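# Transfer the ball into arm2's gutter using three arms

## Task

Get the ball out of the gutter it currently sits in and into arm2's gutter (pouring from one gutter into another is allowed). At the end, arm2's gutter must rest on its rest bar with the ball inside, and no robot may be holding anything up: grippers open and arms pulled away. The box must not be moved, raised, rotated or tilted beyond a slight amount. Whenever no robot is carrying the ball, it must never drop more than slightly beneath the height of the table tops. Nothing may be knocked or placed outside the work area.

## Robot and tools

SETUP. Three identical i2rt Big YAM arms, named arm1, arm2 and arm3. Each has six revolute joints, a two-finger gripper and a wrist camera. Their feet, in metres in the scene frame, with heading measured counter-clockwise from +x: arm1 at (-1.78, +0.07, +0.94) heading -1 deg; arm2 at (0.00, +0.23, +0.89) heading +90 deg; arm3 at (+1.78, +0.13, +0.89) heading -178 deg. The hand reaches roughly 1.0 m from the joint1 axis. Fixed room cameras: cam_end_1, cam_end_2, cam_gap_1, cam_gap_2, cam_side, cam_top. Wrist cameras: arm1_cam_wrist, arm2_cam_wrist, arm3_cam_wrist.

GUTTERS. A gutter holds the ball only while its open end sits higher than its handle end. If the handle is raised to vertical, the ball runs out, which is how pouring works. Loose objects may occasionally get a brief external nudge.

FRAMES. A single scene frame is used: origin on the floor, +z up, metres. 'hand' is the point midway between the fingertips. The hand's z axis runs along the fingers, and the fingers open and close along its y axis. Camera calibration (K, distortion, T_world_to_cam, pos_world) is provided and is only approximately correct.

execute_actions. Arguments: 'actions' is a list holding one action, or an empty list, which only returns state and images. An action is an object keyed by arm name ('arm1', 'arm2', 'arm3'), with each value {"joints": {...}}. Inside 'joints', every named key is an absolute target, never an offset: joint1_rad to joint6_rad in radians, and gripper_m in metres (the fingertip separation). Keys you omit keep their previous targets and may still be pushing. Ranges, with the 'done' tolerance: joint1_rad -2.879..2.879 (+-0.045), rotation about the foot, positive counter-clockwise from above, 0 along the foot's heading. joint2_rad 0..3.141 (+-0.14), shoulder: 0 has the upper arm pointing roughly level and backward, and increasing values raise it up and then forward. joint3_rad 0..3.019 (+-0.09), elbow: 0 is fully folded and positive opens it. joint4_rad -1.692..1.57 (+-0.055), hand pitch, positive tips the fingers up. joint5_rad -1.57..1.57 (+-0.03), sideways hand swing, positive toward the arm's right. joint6_rad -2.094..2.094 (+-0.035), hand roll, positive is clockwise when viewed from behind the hand. gripper_m 0..0.093 (+-0.003), with about 50-62 N per pad. All motions in one action start together. Joints move at different speeds, so the hand can sweep a wide path between postures. A single action runs for at most 15 s. Any unknown key or out-of-range value rejects the whole call and nothing moves. 'cameras' is an optional list of camera names: omitted, null or ["all"] returns every camera, and [] returns none. Example: {"arm2": {"joints": {"joint1_rad": 0.3, "gripper_m": 0.05}}}.

wait: 'seconds' from 0 to 10. It commands nothing new and returns state and images.

zoom_image: 'camera' plus 'region' [x0, y0, x1, y1] in pixels of that camera's latest full image, with (0,0) at the top-left and at most 504x504. It returns a closer view.

read_manual: 'section' (only "licences"). It returns licence texts and moves nothing.

finished_scene: 'scene' is the number of the current scene. It ends that scene for good and reports success, so the goal must already be met and stable.

RESULTS. joint_positions reports each joint's value. The 'pictures' line lists the cameras in the same order as the images. joint_status describes how each commanded motion ended. 'off_target' means it stopped short and may still be pushing. After 'contact_stop' or 'time_out', the joint holds where it stopped, though after a time_out it may keep pushing toward its target or a nearby clipped one. on_its_own lists what that call did not command, and its 'held at' value is the held target, not the actual position. 'joint command not followed', usually with a 'cause:' line, means the self/inter-arm clearance check blocked that arm's joint targets. Those joints show 'not_followed' and may be retried on later actions, while the gripper target is still carried out. A reported stop cancels any later motion calls in the same reply. MOTOR HOT appears from 85 C. At 100 C an OVER-TEMPERATURE FAULT drops the whole arm, and unreached keys then read 'limit_stop_at_motor_heat': resend those targets.

CAUTIONS. The arms do not stop when they touch something; they keep pushing hard. To relieve a push, send a joint its reported position. Targets very close to the current value may produce no movement. A joint carrying a load sags. Arms pressing hard against each other fail the run, and a hard hit can too. The clearance check can be late and ignores fingers, gripper housings and wrist cameras, and no line reports that arms are touching. Holding loads heats motors, and this continues while you deliberate, since the robot keeps executing its last command. Avoid dropping, slipping, slamming, knocking the box, letting the ball fall, or pushing anything out of the work area. Finish with grippers open and arms clear.

Each tool is called after ">>>" as name(argument=value, ...) on one line, values as JSON.

## Session

>>> execute_actions(actions=[])

Scene clock: 0.00 s.
Motor temperatures (°C, as the motors report them): arm1=[23 22 25 24 23 23] | arm2=[24 24 23 25 24 25] | arm3=[25 22 24 23 25 23]
arm1.joint_positions: joint1_rad=+0.600 joint2_rad=+0.444 joint3_rad=+1.527 joint4_rad=-1.199 joint5_rad=-0.079 joint6_rad=-0.116 gripper_m=+0.094
arm1.joint_status: not commanded
arm1.hand: x=-1.6816 y=+0.1537 z=+1.6020 quat_wxyz=(-0.641, +0.283, -0.689, -0.184) (m; scene frame)
arm2.joint_positions: joint1_rad=-0.657 joint2_rad=+0.646 joint3_rad=+1.602 joint4_rad=-1.509 joint5_rad=-0.088 joint6_rad=+0.659 gripper_m=+0.094
arm2.joint_status: not commanded
arm2.hand: x=+0.1053 y=+0.3841 z=+1.4890 quat_wxyz=(-0.317, +0.129, -0.861, -0.377) (m; scene frame)
arm3.joint_positions: joint1_rad=-0.176 joint2_rad=+0.570 joint3_rad=+1.307 joint4_rad=-1.291 joint5_rad=-0.197 joint6_rad=-0.132 gripper_m=+0.094
arm3.joint_status: not commanded
arm3.hand: x=+1.5446 y=+0.1274 z=+1.4098 quat_wxyz=(-0.018, -0.872, -0.040, +0.488) (m; scene frame)
pictures: arm1_cam_wrist, arm2_cam_wrist, arm3_cam_wrist, cam_end_1, cam_end_2, cam_gap_1, cam_gap_2, cam_side, cam_top
Images, in order (width x height): arm1_cam_wrist 504x504, arm2_cam_wrist 504x504, arm3_cam_wrist 504x504, cam_end_1 896x504, cam_end_2 896x504, cam_gap_1 896x504, cam_gap_2 896x504, cam_side 896x504, cam_top 896x504.

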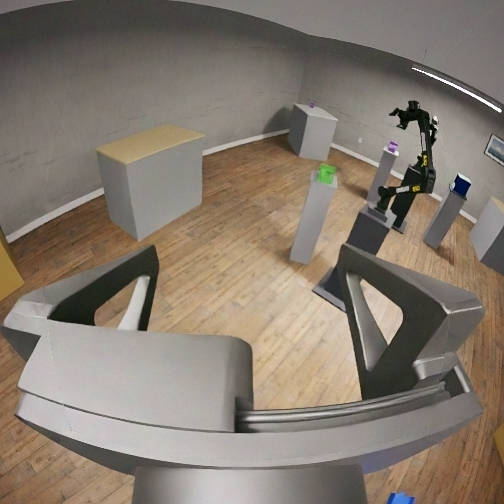

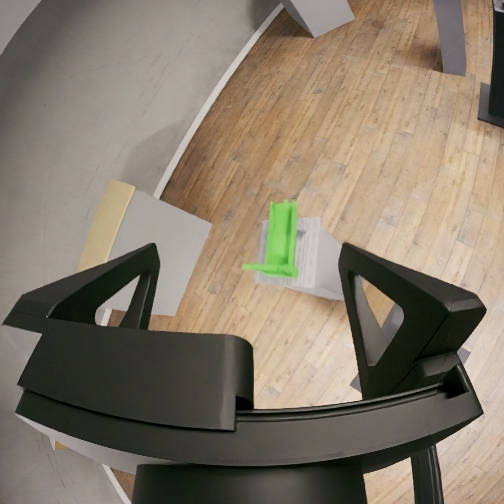

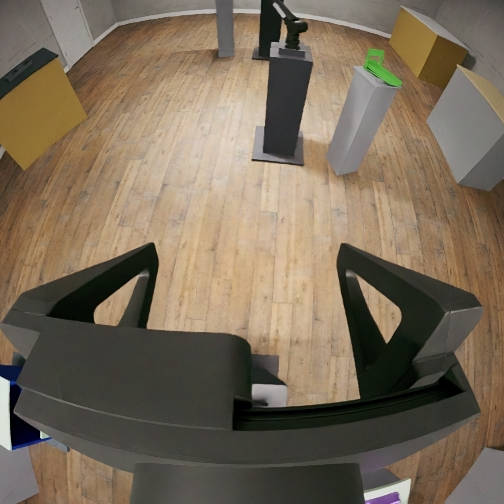

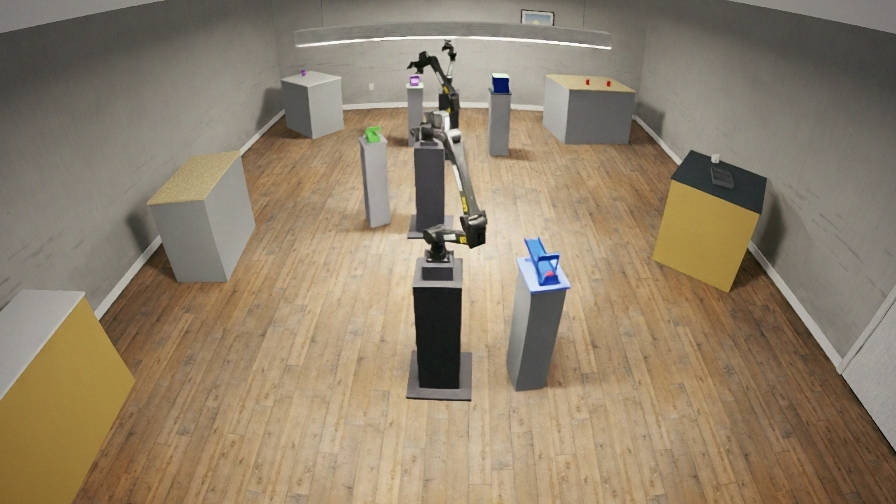

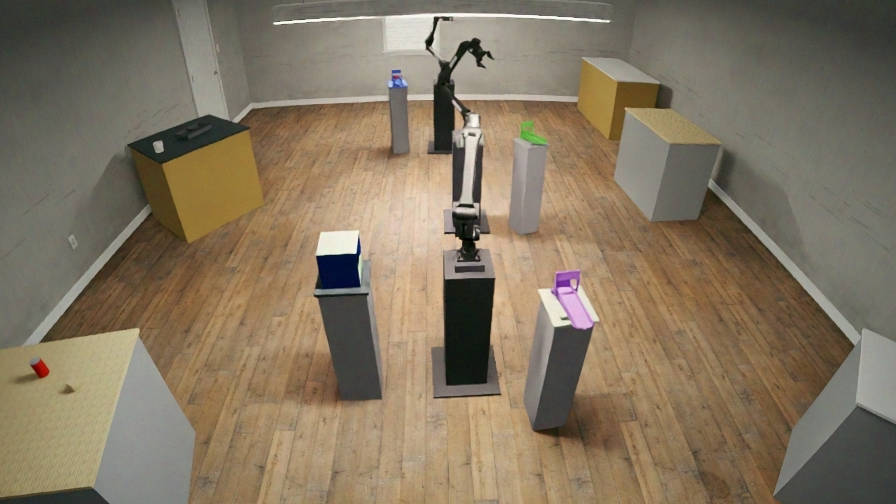

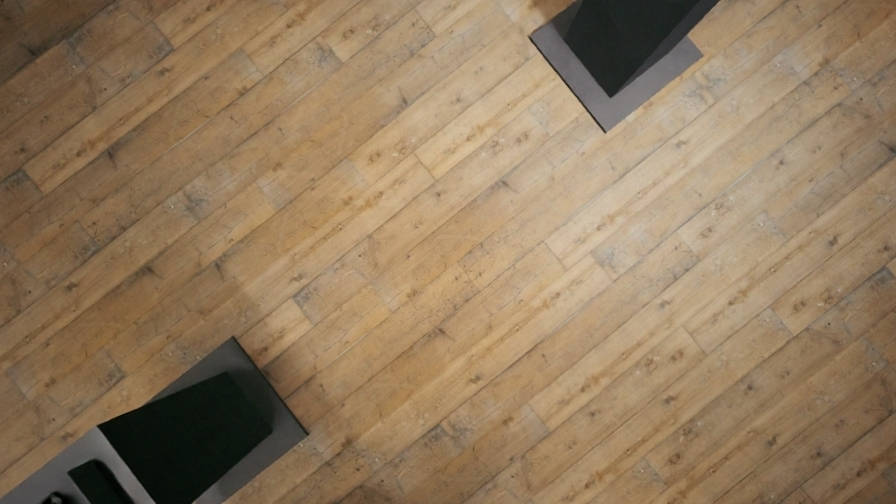

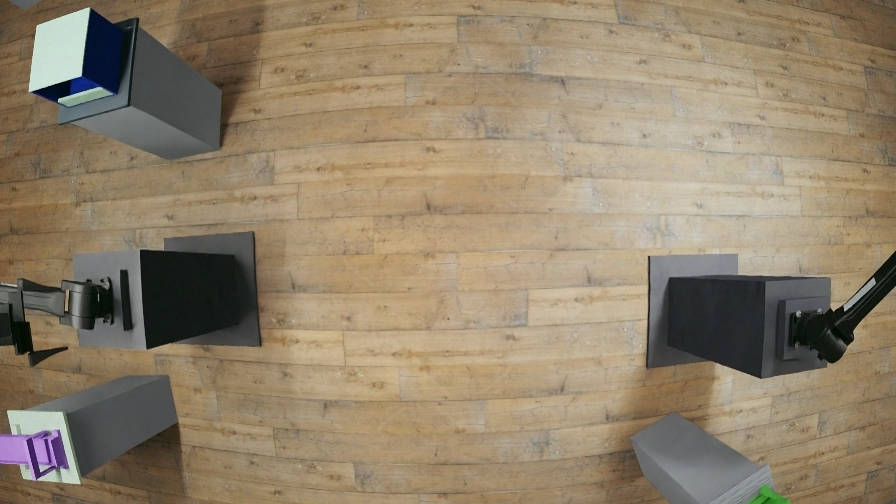

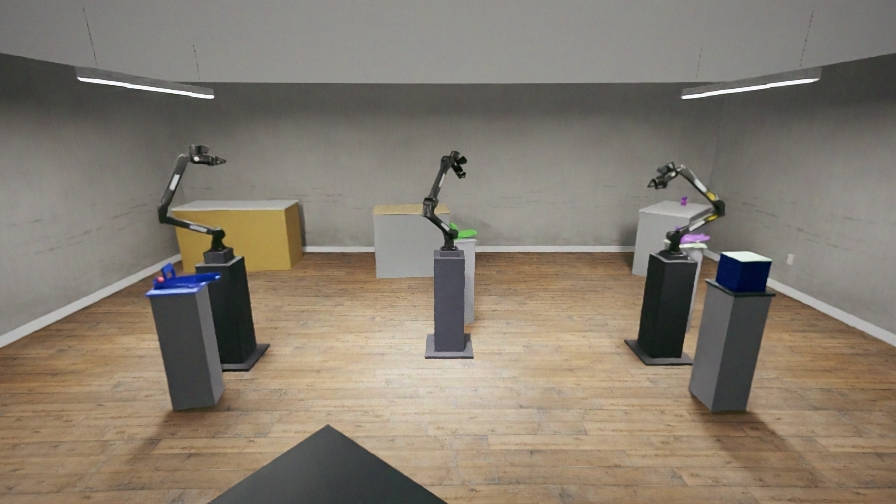

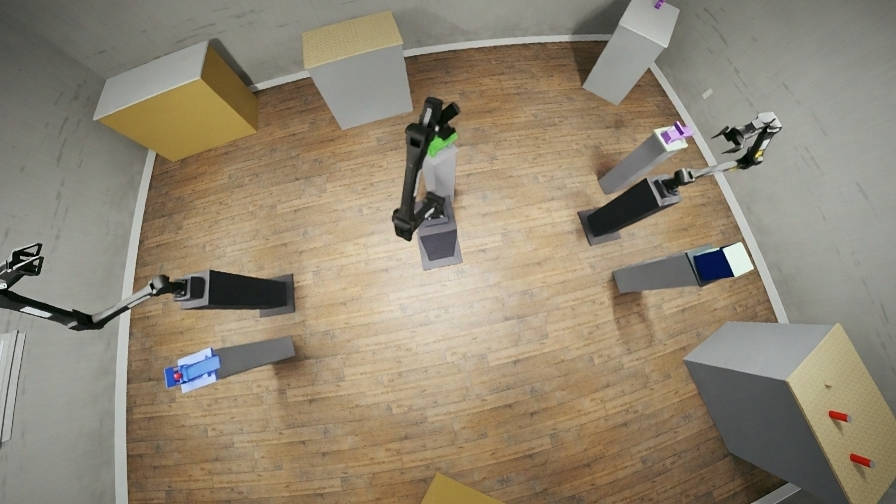

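>>> zoom_image(camera="cam_end_1", region=[480, 210, 600, 310])

>>> zoom_image(camera="cam_side", region=[130, 240, 250, 310])

>>> zoom_image(camera="cam_top", region=[140, 320, 260, 410])

>>> zoom_image(camera="arm2_cam_wrist", region=[220, 180, 360, 310])

>>> zoom_image(camera="cam_end_2", region=[510, 250, 630, 350])

Region (480, 210, 600, 310) of cam_end_1's 896x504 image, scaled by 4.200, with more detail than that image has.

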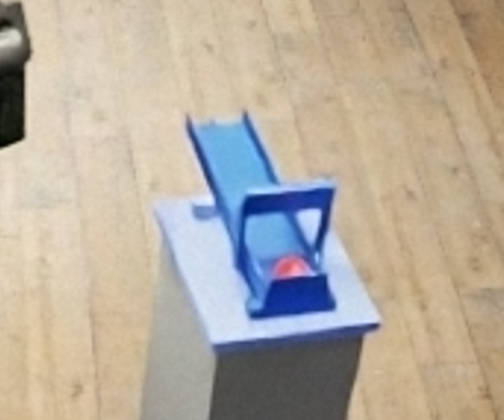

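Region (130, 240, 250, 310) of cam_side's 896x504 image, scaled by 4.200, with more detail than that image has; it fills the top 294 rows of this view, and the rest is white.

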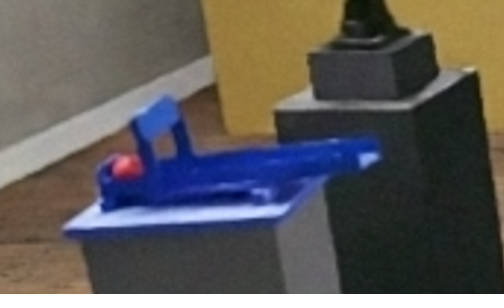

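Region (140, 320, 260, 410) of cam_top's 896x504 image, scaled by 4.200, with more detail than that image has; it fills the top 378 rows of this view, and the rest is white.

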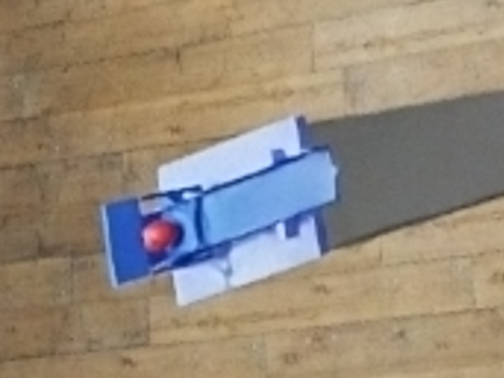

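Region (220, 180, 360, 310) of arm2_cam_wrist's 504x504 image, scaled by 3.600, with more detail than that image has; it fills the top 468 rows of this view, and the rest is white.

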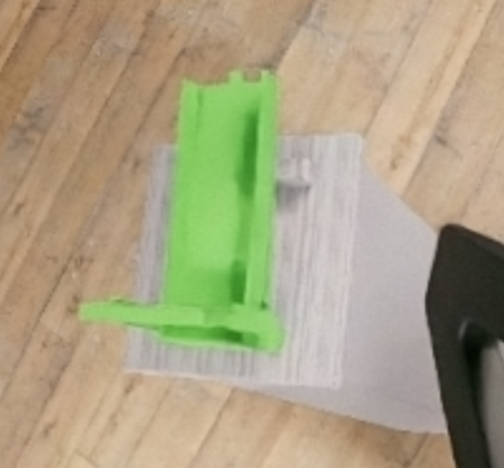

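Region (510, 250, 630, 350) of cam_end_2's 896x504 image, scaled by 4.200, with more detail than that image has.

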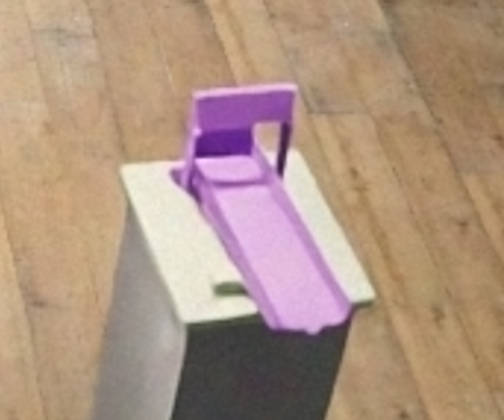

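>>> execute_actions(actions=[{"arm1":{"joints":{"joint1_rad":-1.742,"joint2_rad":1.741,"joint3_rad":1.776,"joint4_rad":-1.606,"joint5_rad":0,"joint6_rad":0}},"arm2":{"joints":{"joint1_rad":-0.117,"joint2_rad":1.603,"joint3_rad":1.731,"joint4_rad":-1.65,"joint5_rad":0,"joint6_rad":0}}}], cameras=["arm1_cam_wrist","arm2_cam_wrist","cam_side","cam_end_1"])

Scene clock: 82.20 s.
Motor temperatures (°C, as the motors report them): arm1=[23 23 28 25 23 23] | arm2=[24 25 29 25 24 25] | arm3=[25 22 30 23 25 23]
arm1.joint_positions: joint1_rad=-1.748 joint2_rad=+1.745 joint3_rad=+1.774 joint4_rad=-1.591 joint5_rad=+0.001 joint6_rad=-0.009 gripper_m=+0.094
arm1.joint_status: all done
arm1.hand: x=-1.8818 y=-0.4594 z=+1.1944 quat_wxyz=(-0.004, -0.767, -0.642, +0.001) (m; scene frame)
arm2.joint_positions: joint1_rad=-0.114 joint2_rad=+1.619 joint3_rad=+1.709 joint4_rad=-1.639 joint5_rad=+0.000 joint6_rad=+0.011 gripper_m=+0.094
arm2.joint_status: all done
arm2.hand: x=+0.0579 y=+0.7195 z=+1.1915 quat_wxyz=(-0.012, +0.661, -0.750, -0.013) (m; scene frame)
arm3.joint_positions: joint1_rad=-0.176 joint2_rad=+0.570 joint3_rad=+1.307 joint4_rad=-1.291 joint5_rad=-0.197 joint6_rad=-0.132 gripper_m=+0.094
arm3.joint_status: not commanded
arm3.hand: x=+1.5446 y=+0.1274 z=+1.4098 quat_wxyz=(-0.018, -0.872, -0.040, +0.488) (m; scene frame)
pictures: arm1_cam_wrist, arm2_cam_wrist, cam_end_1, cam_side
camera_calibration (this result's frames):
arm1_cam_wrist: T_world_to_cam=[[-0.98348, 0.180947, -0.00495507, -1.7604], [0.144913, 0.803445, 0.577473, -0.0474486], [0.108473, 0.567216, -0.816394, 1.56474], [0, 0, 0, 1]] pos_world=[-1.89418, -0.530882, 1.29612]
arm2_cam_wrist: T_world_to_cam=[[0.990596, -0.136205, 0.0129625, 0.0268709], [-0.1206, -0.824488, 0.552879, -0.0540651], [-0.0646173, -0.549243, -0.833161, 1.51335], [0, 0, 0, 1]] pos_world=[0.0646501, 0.790281, 1.29041]
Images, in order (width x height): arm1_cam_wrist 504x504, arm2_cam_wrist 504x504, cam_end_1 896x504, cam_side 896x504.

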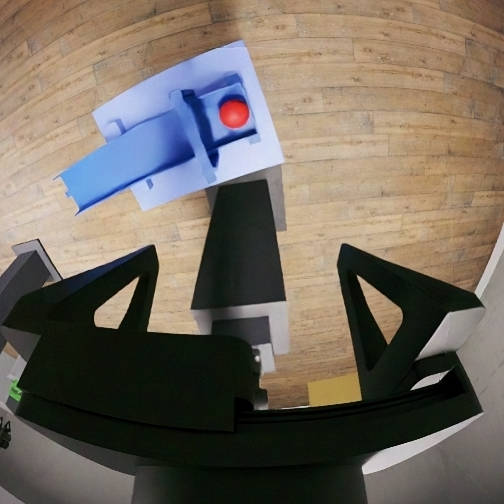

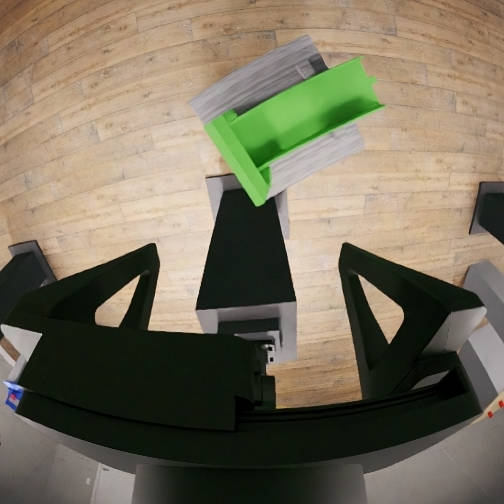

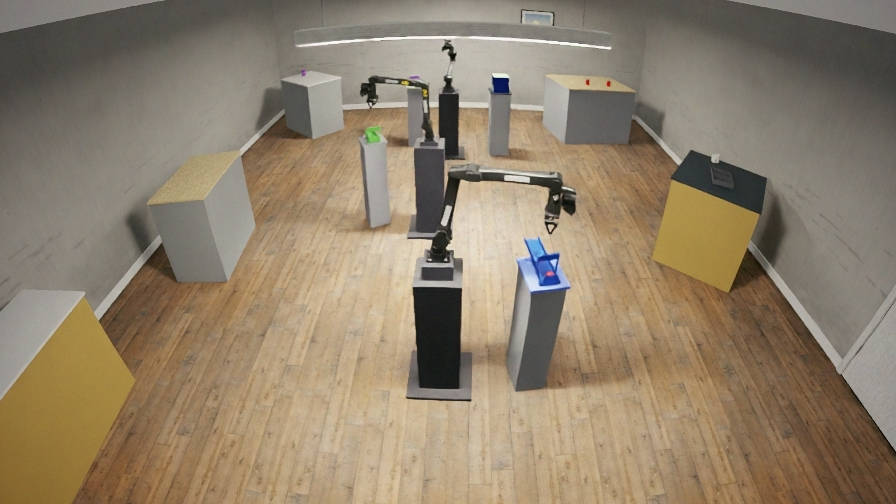

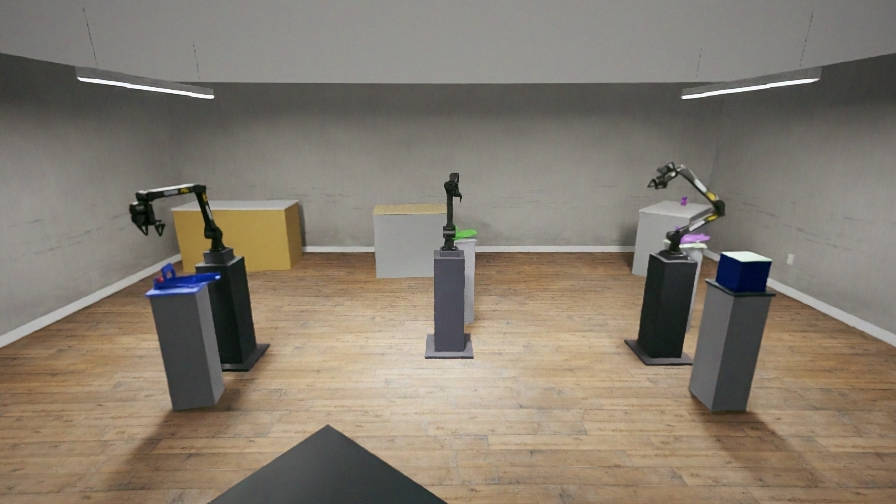

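>>> zoom_image(camera="arm1_cam_wrist", region=[40, 30, 300, 230])

>>> zoom_image(camera="arm2_cam_wrist", region=[170, 20, 410, 220])

Region (40, 30, 300, 230) of arm1_cam_wrist's 504x504 image, scaled by 1.938, with more detail than that image has; it fills the top 388 rows of this view, and the rest is white.

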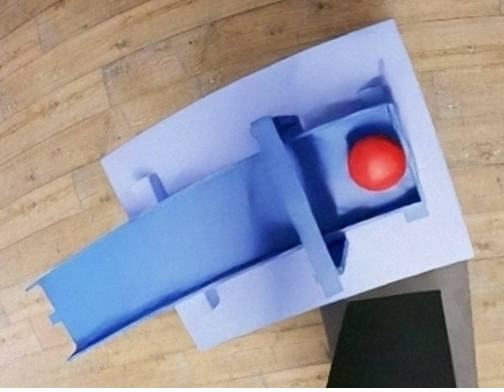

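Region (170, 20, 410, 220) of arm2_cam_wrist's 504x504 image, scaled by 2.100, with more detail than that image has.

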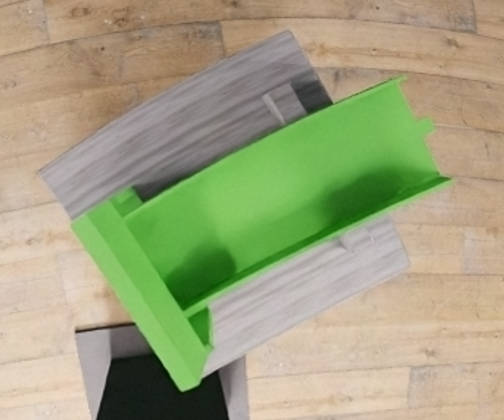

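>>> execute_actions(actions=[{"arm1":{"joints":{"joint1_rad":-1.699,"joint2_rad":1.910,"joint3_rad":1.620,"joint4_rad":-1.281,"joint5_rad":0,"joint6_rad":1.262,"gripper_m":0.072}},"arm2":{"joints":{"joint1_rad":-0.091,"joint2_rad":1.657,"joint3_rad":1.403,"joint4_rad":-1.316,"joint5_rad":0,"joint6_rad":-0.518}}}], cameras=["arm1_cam_wrist","arm2_cam_wrist","cam_side","cam_end_1"])

Scene clock: 141.40 s.
Motor temperatures (°C, as the motors report them): arm1=[23 25 30 24 23 23] | arm2=[24 28 33 25 24 25] | arm3=[25 22 31 23 25 23]
arm1.joint_positions: joint1_rad=-1.700 joint2_rad=+1.906 joint3_rad=+1.617 joint4_rad=-1.297 joint5_rad=+0.001 joint6_rad=+1.251 gripper_m=+0.072
arm1.joint_status: all done
arm1.hand: x=-1.8604 y=-0.4980 z=+1.0487 quat_wxyz=(+0.007, -0.996, -0.091, -0.004) (m; scene frame)
arm2.joint_positions: joint1_rad=-0.097 joint2_rad=+1.676 joint3_rad=+1.392 joint4_rad=-1.329 joint5_rad=+0.000 joint6_rad=-0.507 gripper_m=+0.094
arm2.joint_status: all done
arm2.hand: x=+0.0484 y=+0.7139 z=+1.0446 quat_wxyz=(+0.014, +0.836, -0.549, +0.006) (m; scene frame)
arm3.joint_positions: joint1_rad=-0.176 joint2_rad=+0.570 joint3_rad=+1.307 joint4_rad=-1.291 joint5_rad=-0.197 joint6_rad=-0.132 gripper_m=+0.094
arm3.joint_status: not commanded
arm3.hand: x=+1.5446 y=+0.1274 z=+1.4098 quat_wxyz=(-0.018, -0.872, -0.040, +0.488) (m; scene frame)
pictures: arm1_cam_wrist, arm2_cam_wrist, cam_end_1, cam_side
camera_calibration (this result's frames):
arm1_cam_wrist: T_world_to_cam=[[-0.176076, 0.984288, 0.0132274, 0.149972], [0.795208, 0.134306, 0.591275, 0.926683], [0.580209, 0.114628, -0.806361, 2.10713], [0, 0, 0, 1]] pos_world=[-1.93307, -0.51361, 1.1492]
arm2_cam_wrist: T_world_to_cam=[[0.92145, 0.388498, -0.000255316, -0.319996], [0.31058, -0.736248, 0.601231, -0.113065], [0.233389, -0.554083, -0.799075, 1.34071], [0, 0, 0, 1]] pos_world=[0.0170696, 0.783939, 1.13922]
Images, in order (width x height): arm1_cam_wrist 504x504, arm2_cam_wrist 504x504, cam_end_1 896x504, cam_side 896x504.

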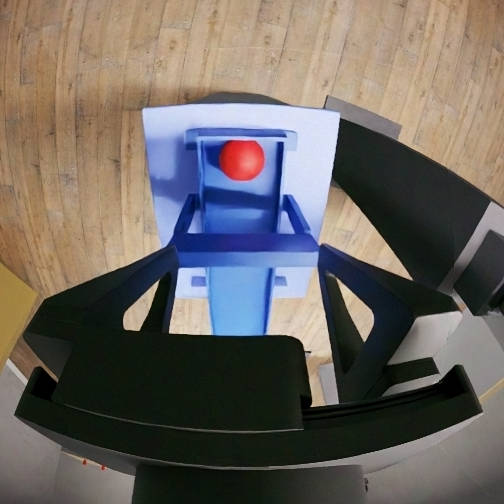

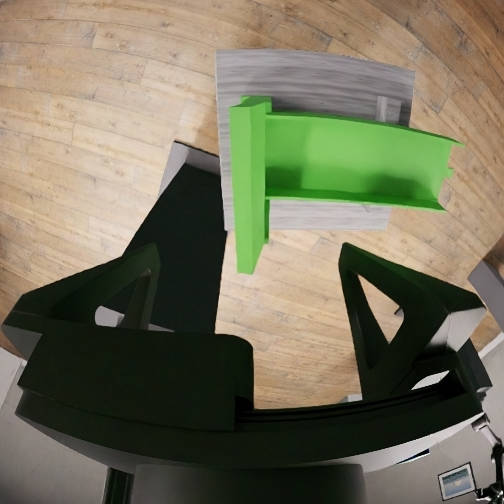

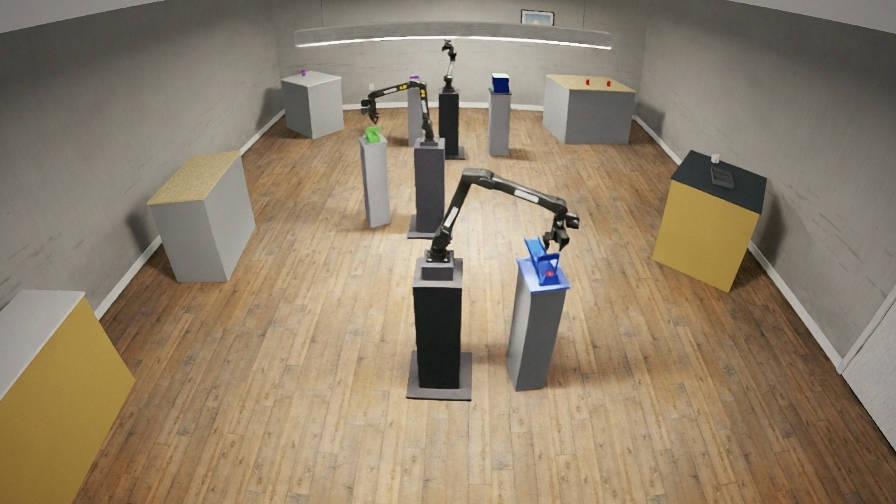

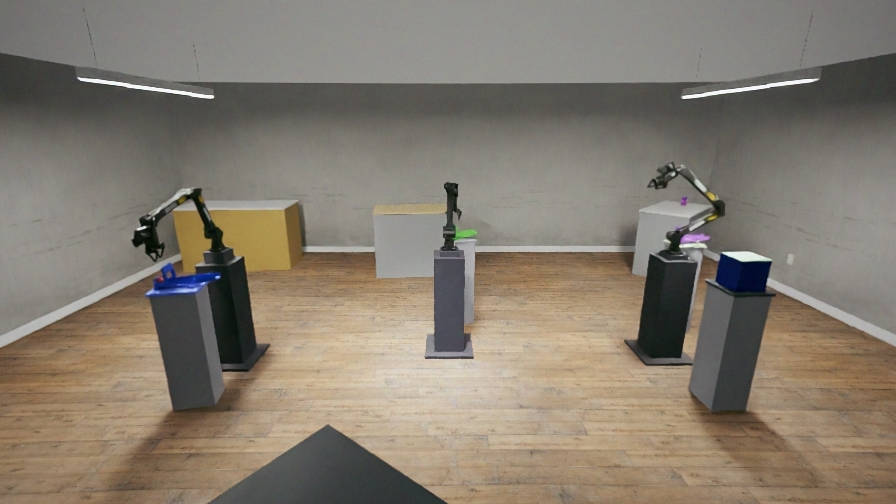

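>>> execute_actions(actions=[{"arm1":{"joints":{"joint1_rad":-1.708,"joint2_rad":2.008,"joint3_rad":1.519,"joint4_rad":-1.072,"joint5_rad":0,"joint6_rad":1.262,"gripper_m":0.058}},"arm2":{"joints":{"joint1_rad":-0.091,"joint2_rad":1.715,"joint3_rad":1.30,"joint4_rad":-1.12,"joint5_rad":0,"joint6_rad":-0.518}}}], cameras=["arm1_cam_wrist","arm2_cam_wrist","cam_end_1"])

Scene clock: 165.87 s.
Motor temperatures (°C, as the motors report them): arm1=[23 26 30 24 23 23] | arm2=[24 29 32 25 24 25] | arm3=[25 22 32 23 25 23]
arm1.joint_positions: joint1_rad=-1.700 joint2_rad=+2.012 joint3_rad=+1.523 joint4_rad=-1.088 joint5_rad=+0.001 joint6_rad=+1.251 gripper_m=+0.058
arm1.joint_status: all done
arm1.hand: x=-1.8609 y=-0.5055 z=+0.9562 quat_wxyz=(+0.003, -0.996, -0.090, -0.003) (m; scene frame)
arm2.joint_positions: joint1_rad=-0.097 joint2_rad=+1.727 joint3_rad=+1.293 joint4_rad=-1.134 joint5_rad=+0.000 joint6_rad=-0.507 gripper_m=+0.094
arm2.joint_status: all done
arm2.hand: x=+0.0493 y=+0.7245 z=+0.9848 quat_wxyz=(-0.006, +0.836, -0.549, -0.005) (m; scene frame)
arm3.joint_positions: joint1_rad=-0.176 joint2_rad=+0.570 joint3_rad=+1.307 joint4_rad=-1.291 joint5_rad=-0.197 joint6_rad=-0.132 gripper_m=+0.094
arm3.joint_status: not commanded
arm3.hand: x=+1.5446 y=+0.1274 z=+1.4098 quat_wxyz=(-0.018, -0.872, -0.040, +0.488) (m; scene frame)
pictures: arm1_cam_wrist, arm2_cam_wrist, cam_end_1
camera_calibration (this result's frames):
arm1_cam_wrist: T_world_to_cam=[[-0.175643, 0.98444, 0.00525287, 0.166931], [0.795954, 0.13887, 0.589214, 0.988485], [0.579316, 0.107672, -0.80796, 2.02999], [0, 0, 0, 1]] pos_world=[-1.93348, -0.520179, 1.05685]
arm2_cam_wrist: T_world_to_cam=[[0.921307, 0.388247, 0.0214033, -0.346058], [0.308156, -0.762604, 0.568748, -0.0183788], [0.237137, -0.517396, -0.822233, 1.29461], [0, 0, 0, 1]] pos_world=[0.0174903, 0.790164, 1.08233]
Images, in order (width x height): arm1_cam_wrist 504x504, arm2_cam_wrist 504x504, cam_end_1 896x504.

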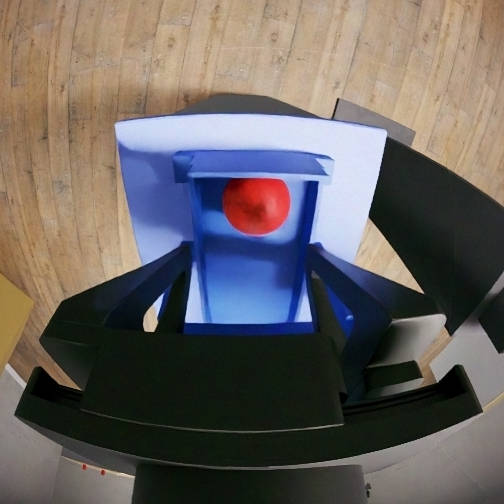

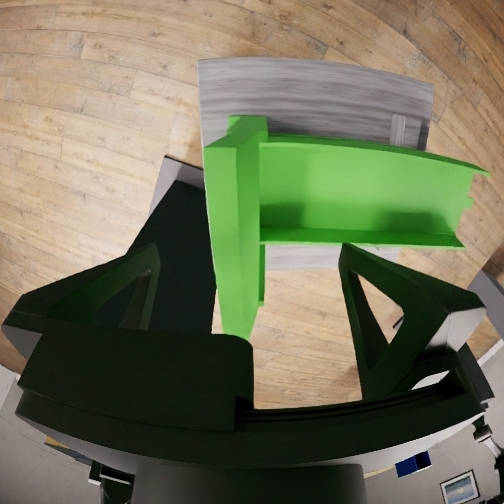

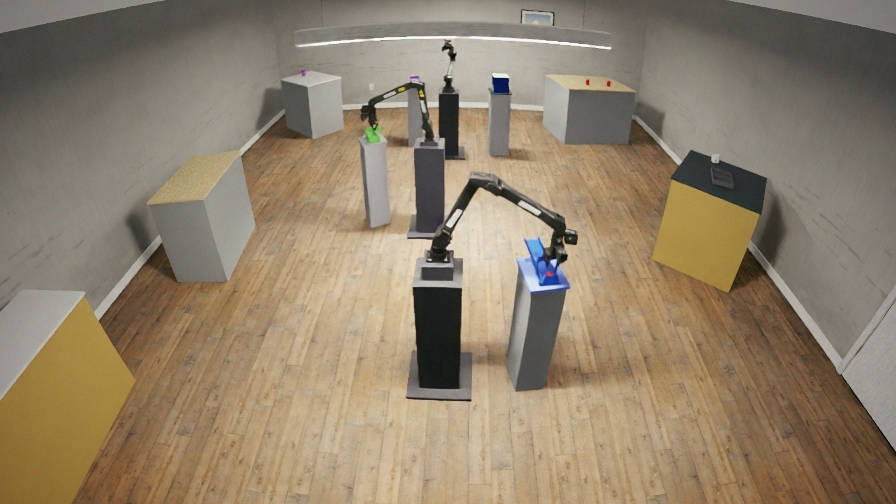

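>>> execute_actions(actions=[{"arm1":{"joints":{"joint1_rad":-1.716,"joint2_rad":2.06,"joint3_rad":1.465,"joint4_rad":-0.96}},"arm2":{"joints":{"joint2_rad":1.755,"joint3_rad":1.30,"joint4_rad":-1.085}}}], cameras=["arm1_cam_wrist","arm2_cam_wrist"])

Scene clock: 181.60 s.
Motor temperatures (°C, as the motors report them): arm1=[23 26 30 24 23 23] | arm2=[24 29 32 25 24 25] | arm3=[25 22 32 23 25 23]
arm1.joint_positions: joint1_rad=-1.707 joint2_rad=+2.047 joint3_rad=+1.477 joint4_rad=-0.976 joint5_rad=+0.001 joint6_rad=+1.253 gripper_m=+0.058
arm1.joint_status: all done
arm1.hand: x=-1.8651 y=-0.5080 z=+0.9221 quat_wxyz=(-0.013, -0.996, -0.086, +0.000) (m; scene frame)
arm2.joint_positions: joint1_rad=-0.097 joint2_rad=+1.753 joint3_rad=+1.293 joint4_rad=-1.099 joint5_rad=+0.000 joint6_rad=-0.507 gripper_m=+0.094
arm2.joint_status: all done
arm2.hand: x=+0.0500 y=+0.7318 z=+0.9728 quat_wxyz=(-0.010, +0.836, -0.549, -0.007) (m; scene frame)
arm3.joint_positions: joint1_rad=-0.176 joint2_rad=+0.570 joint3_rad=+1.307 joint4_rad=-1.291 joint5_rad=-0.197 joint6_rad=-0.132 gripper_m=+0.094
arm3.joint_status: not commanded
arm3.hand: x=+1.5446 y=+0.1274 z=+1.4098 quat_wxyz=(-0.018, -0.872, -0.040, +0.488) (m; scene frame)
pictures: arm1_cam_wrist, arm2_cam_wrist
camera_calibration (this result's frames):
arm1_cam_wrist: T_world_to_cam=[[-0.166868, 0.985658, -0.0251763, 0.213906], [0.799894, 0.15026, 0.581026, 1.03295], [0.576476, 0.0768166, -0.813495, 1.9893], [0, 0, 0, 1]] pos_world=[-1.93734, -0.518861, 1.0235]
arm2_cam_wrist: T_world_to_cam=[[0.921297, 0.388018, 0.025587, -0.353167], [0.307648, -0.76755, 0.562334, 0.00371275], [0.237835, -0.510204, -0.826514, 1.28718], [0, 0, 0, 1]] pos_world=[0.0180928, 0.79661, 1.07082]
Images, in order (width x height): arm1_cam_wrist 504x504, arm2_cam_wrist 504x504.

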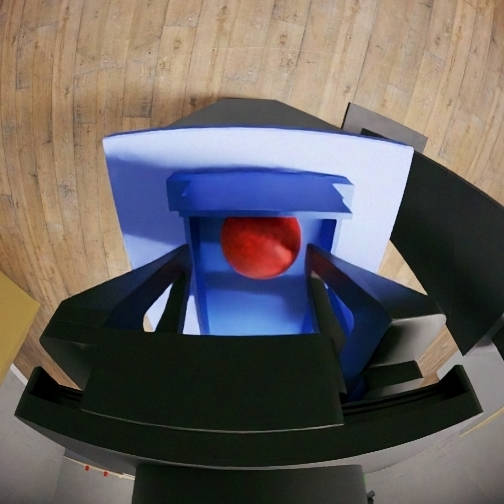

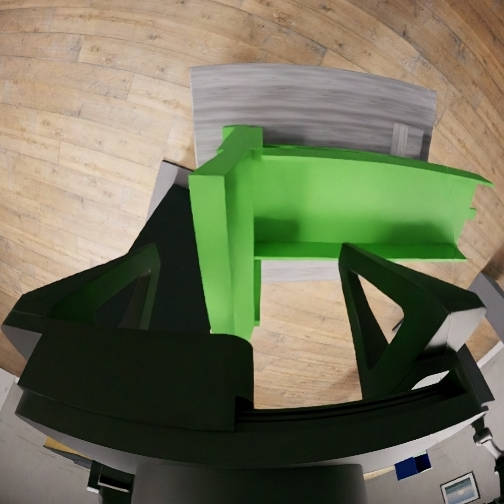

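>>> execute_actions(actions=[{"arm1":{"joints":{"joint2_rad":2.047,"joint4_rad":-1.018}},"arm2":{"joints":{"gripper_m":0.0}}}], cameras=["arm1_cam_wrist","arm2_cam_wrist"])

Scene clock: 188.67 s.
Motor temperatures (°C, as the motors report them): arm1=[23 26 29 24 23 23] | arm2=[24 29 32 25 24 25] | arm3=[25 22 32 23 25 23]
arm1.joint_positions: joint1_rad=-1.707 joint2_rad=+2.047 joint3_rad=+1.477 joint4_rad=-1.003 joint5_rad=+0.001 joint6_rad=+1.253 gripper_m=+0.058
arm1.joint_status: all done
arm1.hand: x=-1.8642 y=-0.5014 z=+0.9220 quat_wxyz=(+0.001, -0.996, -0.086, -0.003) (m; scene frame)
arm2.joint_positions: joint1_rad=-0.094 joint2_rad=+1.739 joint3_rad=+1.294 joint4_rad=-1.091 joint5_rad=+0.016 joint6_rad=-0.508 gripper_m=+0.014
arm2.joint_status: gripper_m off_target (ended at +0.014, target +0.000)
arm2.hand: x=+0.0517 y=+0.7344 z=+0.9798 quat_wxyz=(-0.023, +0.837, -0.547, -0.005) (m; scene frame)
arm3.joint_positions: joint1_rad=-0.176 joint2_rad=+0.570 joint3_rad=+1.307 joint4_rad=-1.291 joint5_rad=-0.197 joint6_rad=-0.132 gripper_m=+0.094
arm3.joint_status: not commanded
arm3.hand: x=+1.5446 y=+0.1274 z=+1.4098 quat_wxyz=(-0.018, -0.872, -0.040, +0.488) (m; scene frame)
pictures: arm1_cam_wrist, arm2_cam_wrist
camera_calibration (this result's frames):
arm1_cam_wrist: T_world_to_cam=[[-0.16697, 0.985962, 0.000586849, 0.183781], [0.797575, 0.134717, 0.587984, 1.0127], [0.57965, 0.0986435, -0.808873, 2.00078], [0, 0, 0, 1]] pos_world=[-1.93677, -0.514993, 1.02281]
arm2_cam_wrist: T_world_to_cam=[[0.919365, 0.390158, 0.0504399, -0.381747], [0.299976, -0.778192, 0.551752, 0.0198328], [0.254523, -0.492131, -0.832481, 1.28564], [0, 0, 0, 1]] pos_world=[0.0177908, 0.797079, 1.07858]
Images, in order (width x height): arm1_cam_wrist 504x504, arm2_cam_wrist 504x504.

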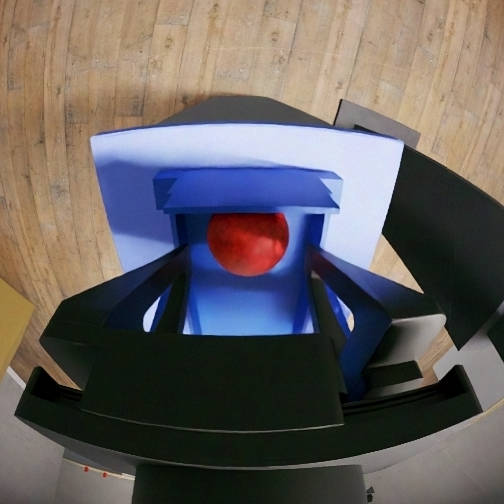

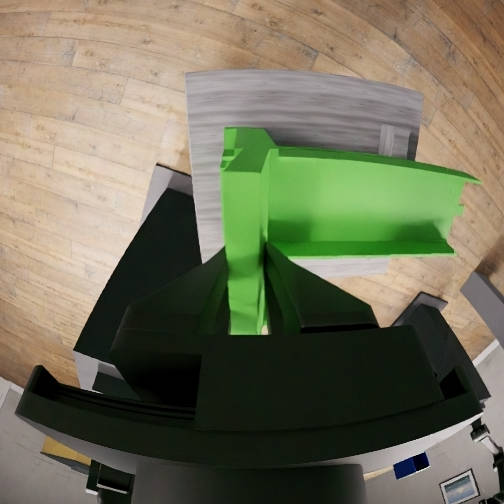

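>>> execute_actions(actions=[{"arm1":{"joints":{"joint2_rad":2.08,"joint4_rad":-0.967}},"arm2":{"joints":{"joint2_rad":1.60,"joint3_rad":1.40,"joint4_rad":-1.36,"gripper_m":0.0}}}], cameras=["arm1_cam_wrist","arm2_cam_wrist","cam_side"])

Scene clock: 203.07 s.
Motor temperatures (°C, as the motors report them): arm1=[23 27 29 24 23 23] | arm2=[24 29 32 25 24 25] | arm3=[25 22 33 23 25 23]
arm1.joint_positions: joint1_rad=-1.707 joint2_rad=+2.058 joint3_rad=+1.477 joint4_rad=-0.983 joint5_rad=+0.001 joint6_rad=+1.253 gripper_m=+0.058
arm1.joint_status: all done
arm1.hand: x=-1.8646 y=-0.5047 z=+0.9159 quat_wxyz=(-0.004, -0.996, -0.086, -0.002) (m; scene frame)
arm2.joint_positions: joint1_rad=-0.093 joint2_rad=+1.605 joint3_rad=+1.341 joint4_rad=-1.350 joint5_rad=+0.000 joint6_rad=-0.510 gripper_m=+0.011
arm2.joint_status: gripper_m off_target (ended at +0.011, target +0.000); the others done
arm2.hand: x=+0.0444 y=+0.6893 z=+1.0583 quat_wxyz=(+0.014, +0.838, -0.546, +0.006) (m; scene frame)
arm3.joint_positions: joint1_rad=-0.176 joint2_rad=+0.570 joint3_rad=+1.307 joint4_rad=-1.291 joint5_rad=-0.197 joint6_rad=-0.132 gripper_m=+0.094
arm3.joint_status: not commanded
arm3.hand: x=+1.5446 y=+0.1274 z=+1.4098 quat_wxyz=(-0.018, -0.872, -0.040, +0.488) (m; scene frame)
pictures: arm1_cam_wrist, arm2_cam_wrist, cam_side
camera_calibration (this result's frames):
arm1_cam_wrist: T_world_to_cam=[[-0.166924, 0.985936, -0.00812258, 0.194997], [0.798362, 0.139992, 0.585679, 1.02335], [0.57858, 0.0912793, -0.810502, 1.99216], [0, 0, 0, 1]] pos_world=[-1.93708, -0.51736, 1.01688]
arm2_cam_wrist: T_world_to_cam=[[0.91861, 0.395165, -0.00049366, -0.311012], [0.315973, -0.733767, 0.601454, -0.140337], [0.237311, -0.552658, -0.798907, 1.33766], [0, 0, 0, 1]] pos_world=[0.0125995, 0.759195, 1.15292]
Images, in order (width x height): arm1_cam_wrist 504x504, arm2_cam_wrist 504x504, cam_side 896x504.

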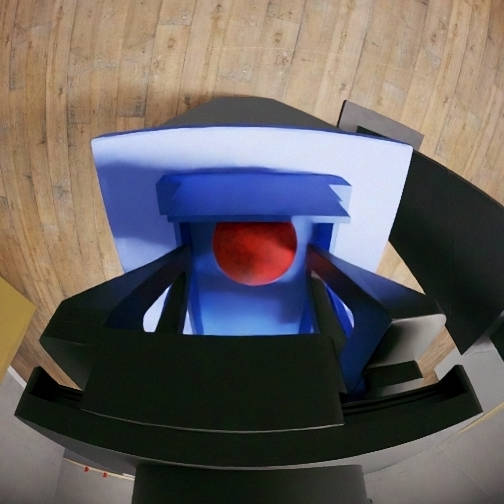

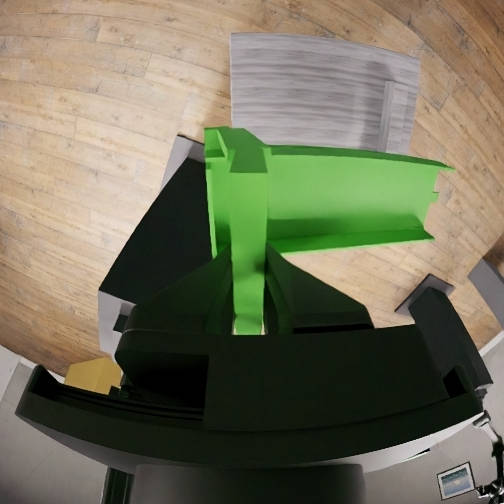

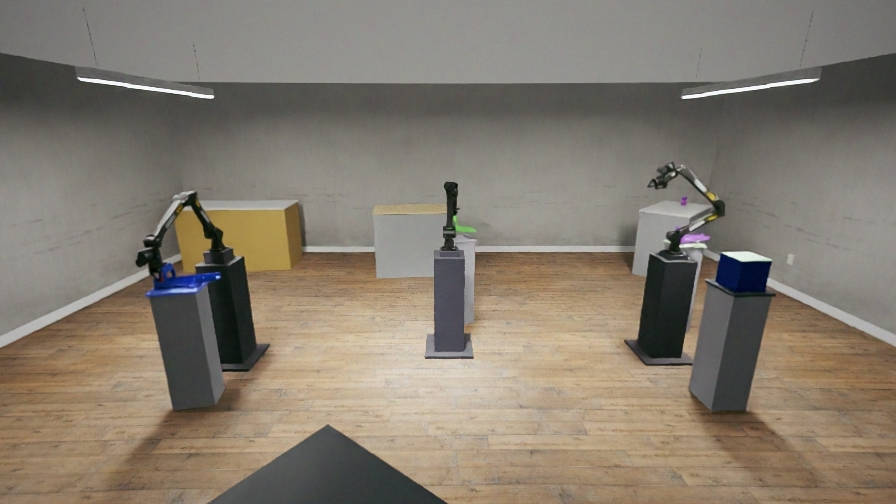

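>>> execute_actions(actions=[{"arm1":{"joints":{"gripper_m":0.0}}}], cameras=["arm1_cam_wrist"])

Scene clock: 208.23 s.
Motor temperatures (°C, as the motors report them): arm1=[23 27 29 24 23 23] | arm2=[24 29 34 25 24 25] | arm3=[25 22 33 23 25 23]
arm1.joint_positions: joint1_rad=-1.707 joint2_rad=+2.058 joint3_rad=+1.477 joint4_rad=-0.981 joint5_rad=+0.001 joint6_rad=+1.253 gripper_m=+0.038
arm1.joint_status: gripper_m off_target (ended at +0.038, target +0.000)
arm1.hand: x=-1.8647 y=-0.5051 z=+0.9159 quat_wxyz=(-0.005, -0.996, -0.086, -0.001) (m; scene frame)
arm2.joint_positions: joint1_rad=-0.093 joint2_rad=+1.605 joint3_rad=+1.341 joint4_rad=-1.350 joint5_rad=+0.000 joint6_rad=-0.510 gripper_m=+0.011
arm2.joint_status: not commanded
arm2.hand: x=+0.0444 y=+0.6893 z=+1.0583 quat_wxyz=(+0.014, +0.838, -0.546, +0.006) (m; scene frame)
arm3.joint_positions: joint1_rad=-0.176 joint2_rad=+0.570 joint3_rad=+1.307 joint4_rad=-1.291 joint5_rad=-0.197 joint6_rad=-0.132 gripper_m=+0.094
arm3.joint_status: not commanded
arm3.hand: x=+1.5446 y=+0.1274 z=+1.4098 quat_wxyz=(-0.018, -0.872, -0.040, +0.488) (m; scene frame)
pictures: arm1_cam_wrist
camera_calibration (this result's frames):
arm1_cam_wrist: T_world_to_cam=[[-0.166918, 0.985924, -0.00957412, 0.19669], [0.798493, 0.140869, 0.585291, 1.02449], [0.578401, 0.0900505, -0.810767, 1.99152], [0, 0, 0, 1]] pos_world=[-1.93712, -0.517578, 1.01692]
Images, in order (width x height): arm1_cam_wrist 504x504.

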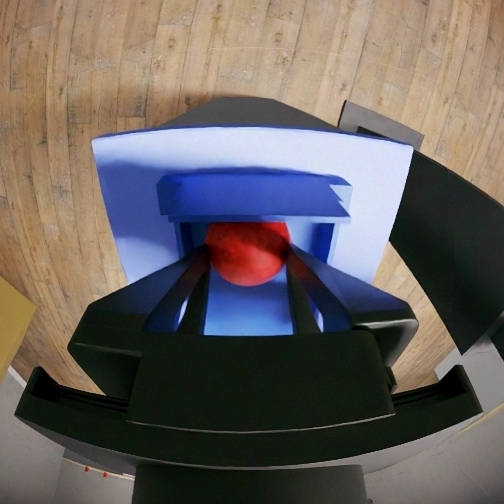

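>>> execute_actions(actions=[{"arm1":{"joints":{"joint2_rad":1.90,"joint3_rad":1.62,"joint4_rad":-1.28,"gripper_m":0.0}},"arm2":{"joints":{"joint1_rad":1.66,"joint2_rad":2.24,"joint3_rad":2.39,"joint4_rad":-1.346,"joint5_rad":0,"joint6_rad":-1.571,"gripper_m":0.0}}}], cameras=["arm1_cam_wrist","cam_side","cam_gap_1"])

Scene clock: 230.63 s.
Motor temperatures (°C, as the motors report them): arm1=[23 27 29 24 23 23] | arm2=[24 29 39 25 24 25] | arm3=[25 22 33 23 25 23]
arm1.joint_positions: joint1_rad=-1.707 joint2_rad=+1.888 joint3_rad=+1.594 joint4_rad=-1.264 joint5_rad=+0.001 joint6_rad=+1.253 gripper_m=+0.038
arm1.joint_status: gripper_m off_target (ended at +0.038, target +0.000); the others done
arm1.hand: x=-1.8646 y=-0.4975 z=+1.0501 quat_wxyz=(-0.006, -0.996, -0.086, -0.001) (m; scene frame)
arm2.joint_positions: joint1_rad=+1.653 joint2_rad=+2.274 joint3_rad=+2.333 joint4_rad=-1.342 joint5_rad=-0.001 joint6_rad=-1.559 gripper_m=+0.011
arm2.joint_status: gripper_m off_target (ended at +0.011, target +0.000); the others done
arm2.hand: x=-0.7667 y=+0.1689 z=+1.0544 quat_wxyz=(-0.101, +0.674, +0.724, -0.102) (m; scene frame)
arm3.joint_positions: joint1_rad=-0.176 joint2_rad=+0.570 joint3_rad=+1.307 joint4_rad=-1.291 joint5_rad=-0.197 joint6_rad=-0.132 gripper_m=+0.094
arm3.joint_status: not commanded
arm3.hand: x=+1.5446 y=+0.1274 z=+1.4098 quat_wxyz=(-0.018, -0.872, -0.040, +0.488) (m; scene frame)
pictures: arm1_cam_wrist, cam_gap_1, cam_side
camera_calibration (this result's frames):
arm1_cam_wrist: T_world_to_cam=[[-0.166154, 0.986022, -0.0123571, 0.194884], [0.799081, 0.141974, 0.58422, 0.94759], [0.577808, 0.087196, -0.811502, 2.09785], [0, 0, 0, 1]] pos_world=[-1.93697, -0.509618, 1.15121]
Images, in order (width x height): arm1_cam_wrist 504x504, cam_gap_1 896x504, cam_side 896x504.

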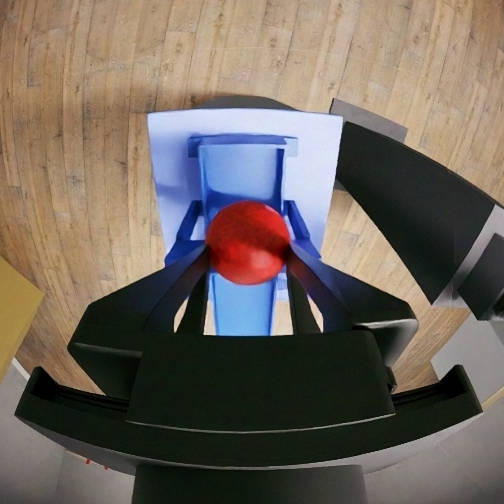

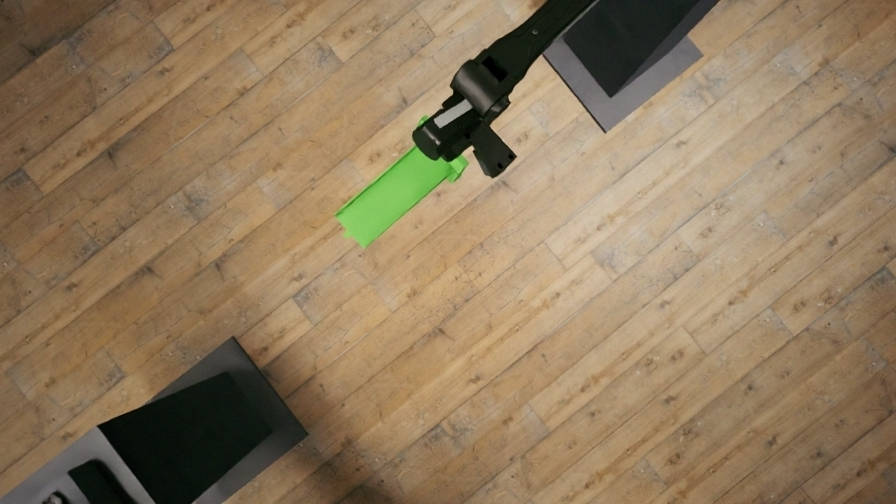

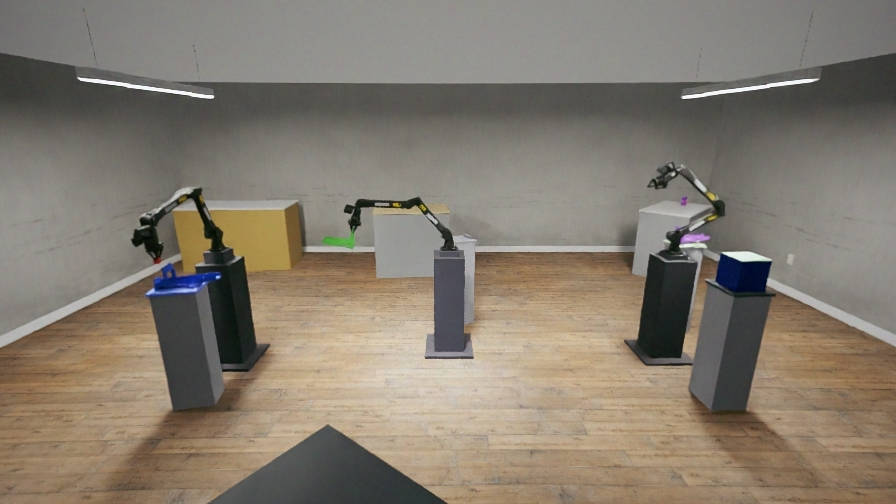

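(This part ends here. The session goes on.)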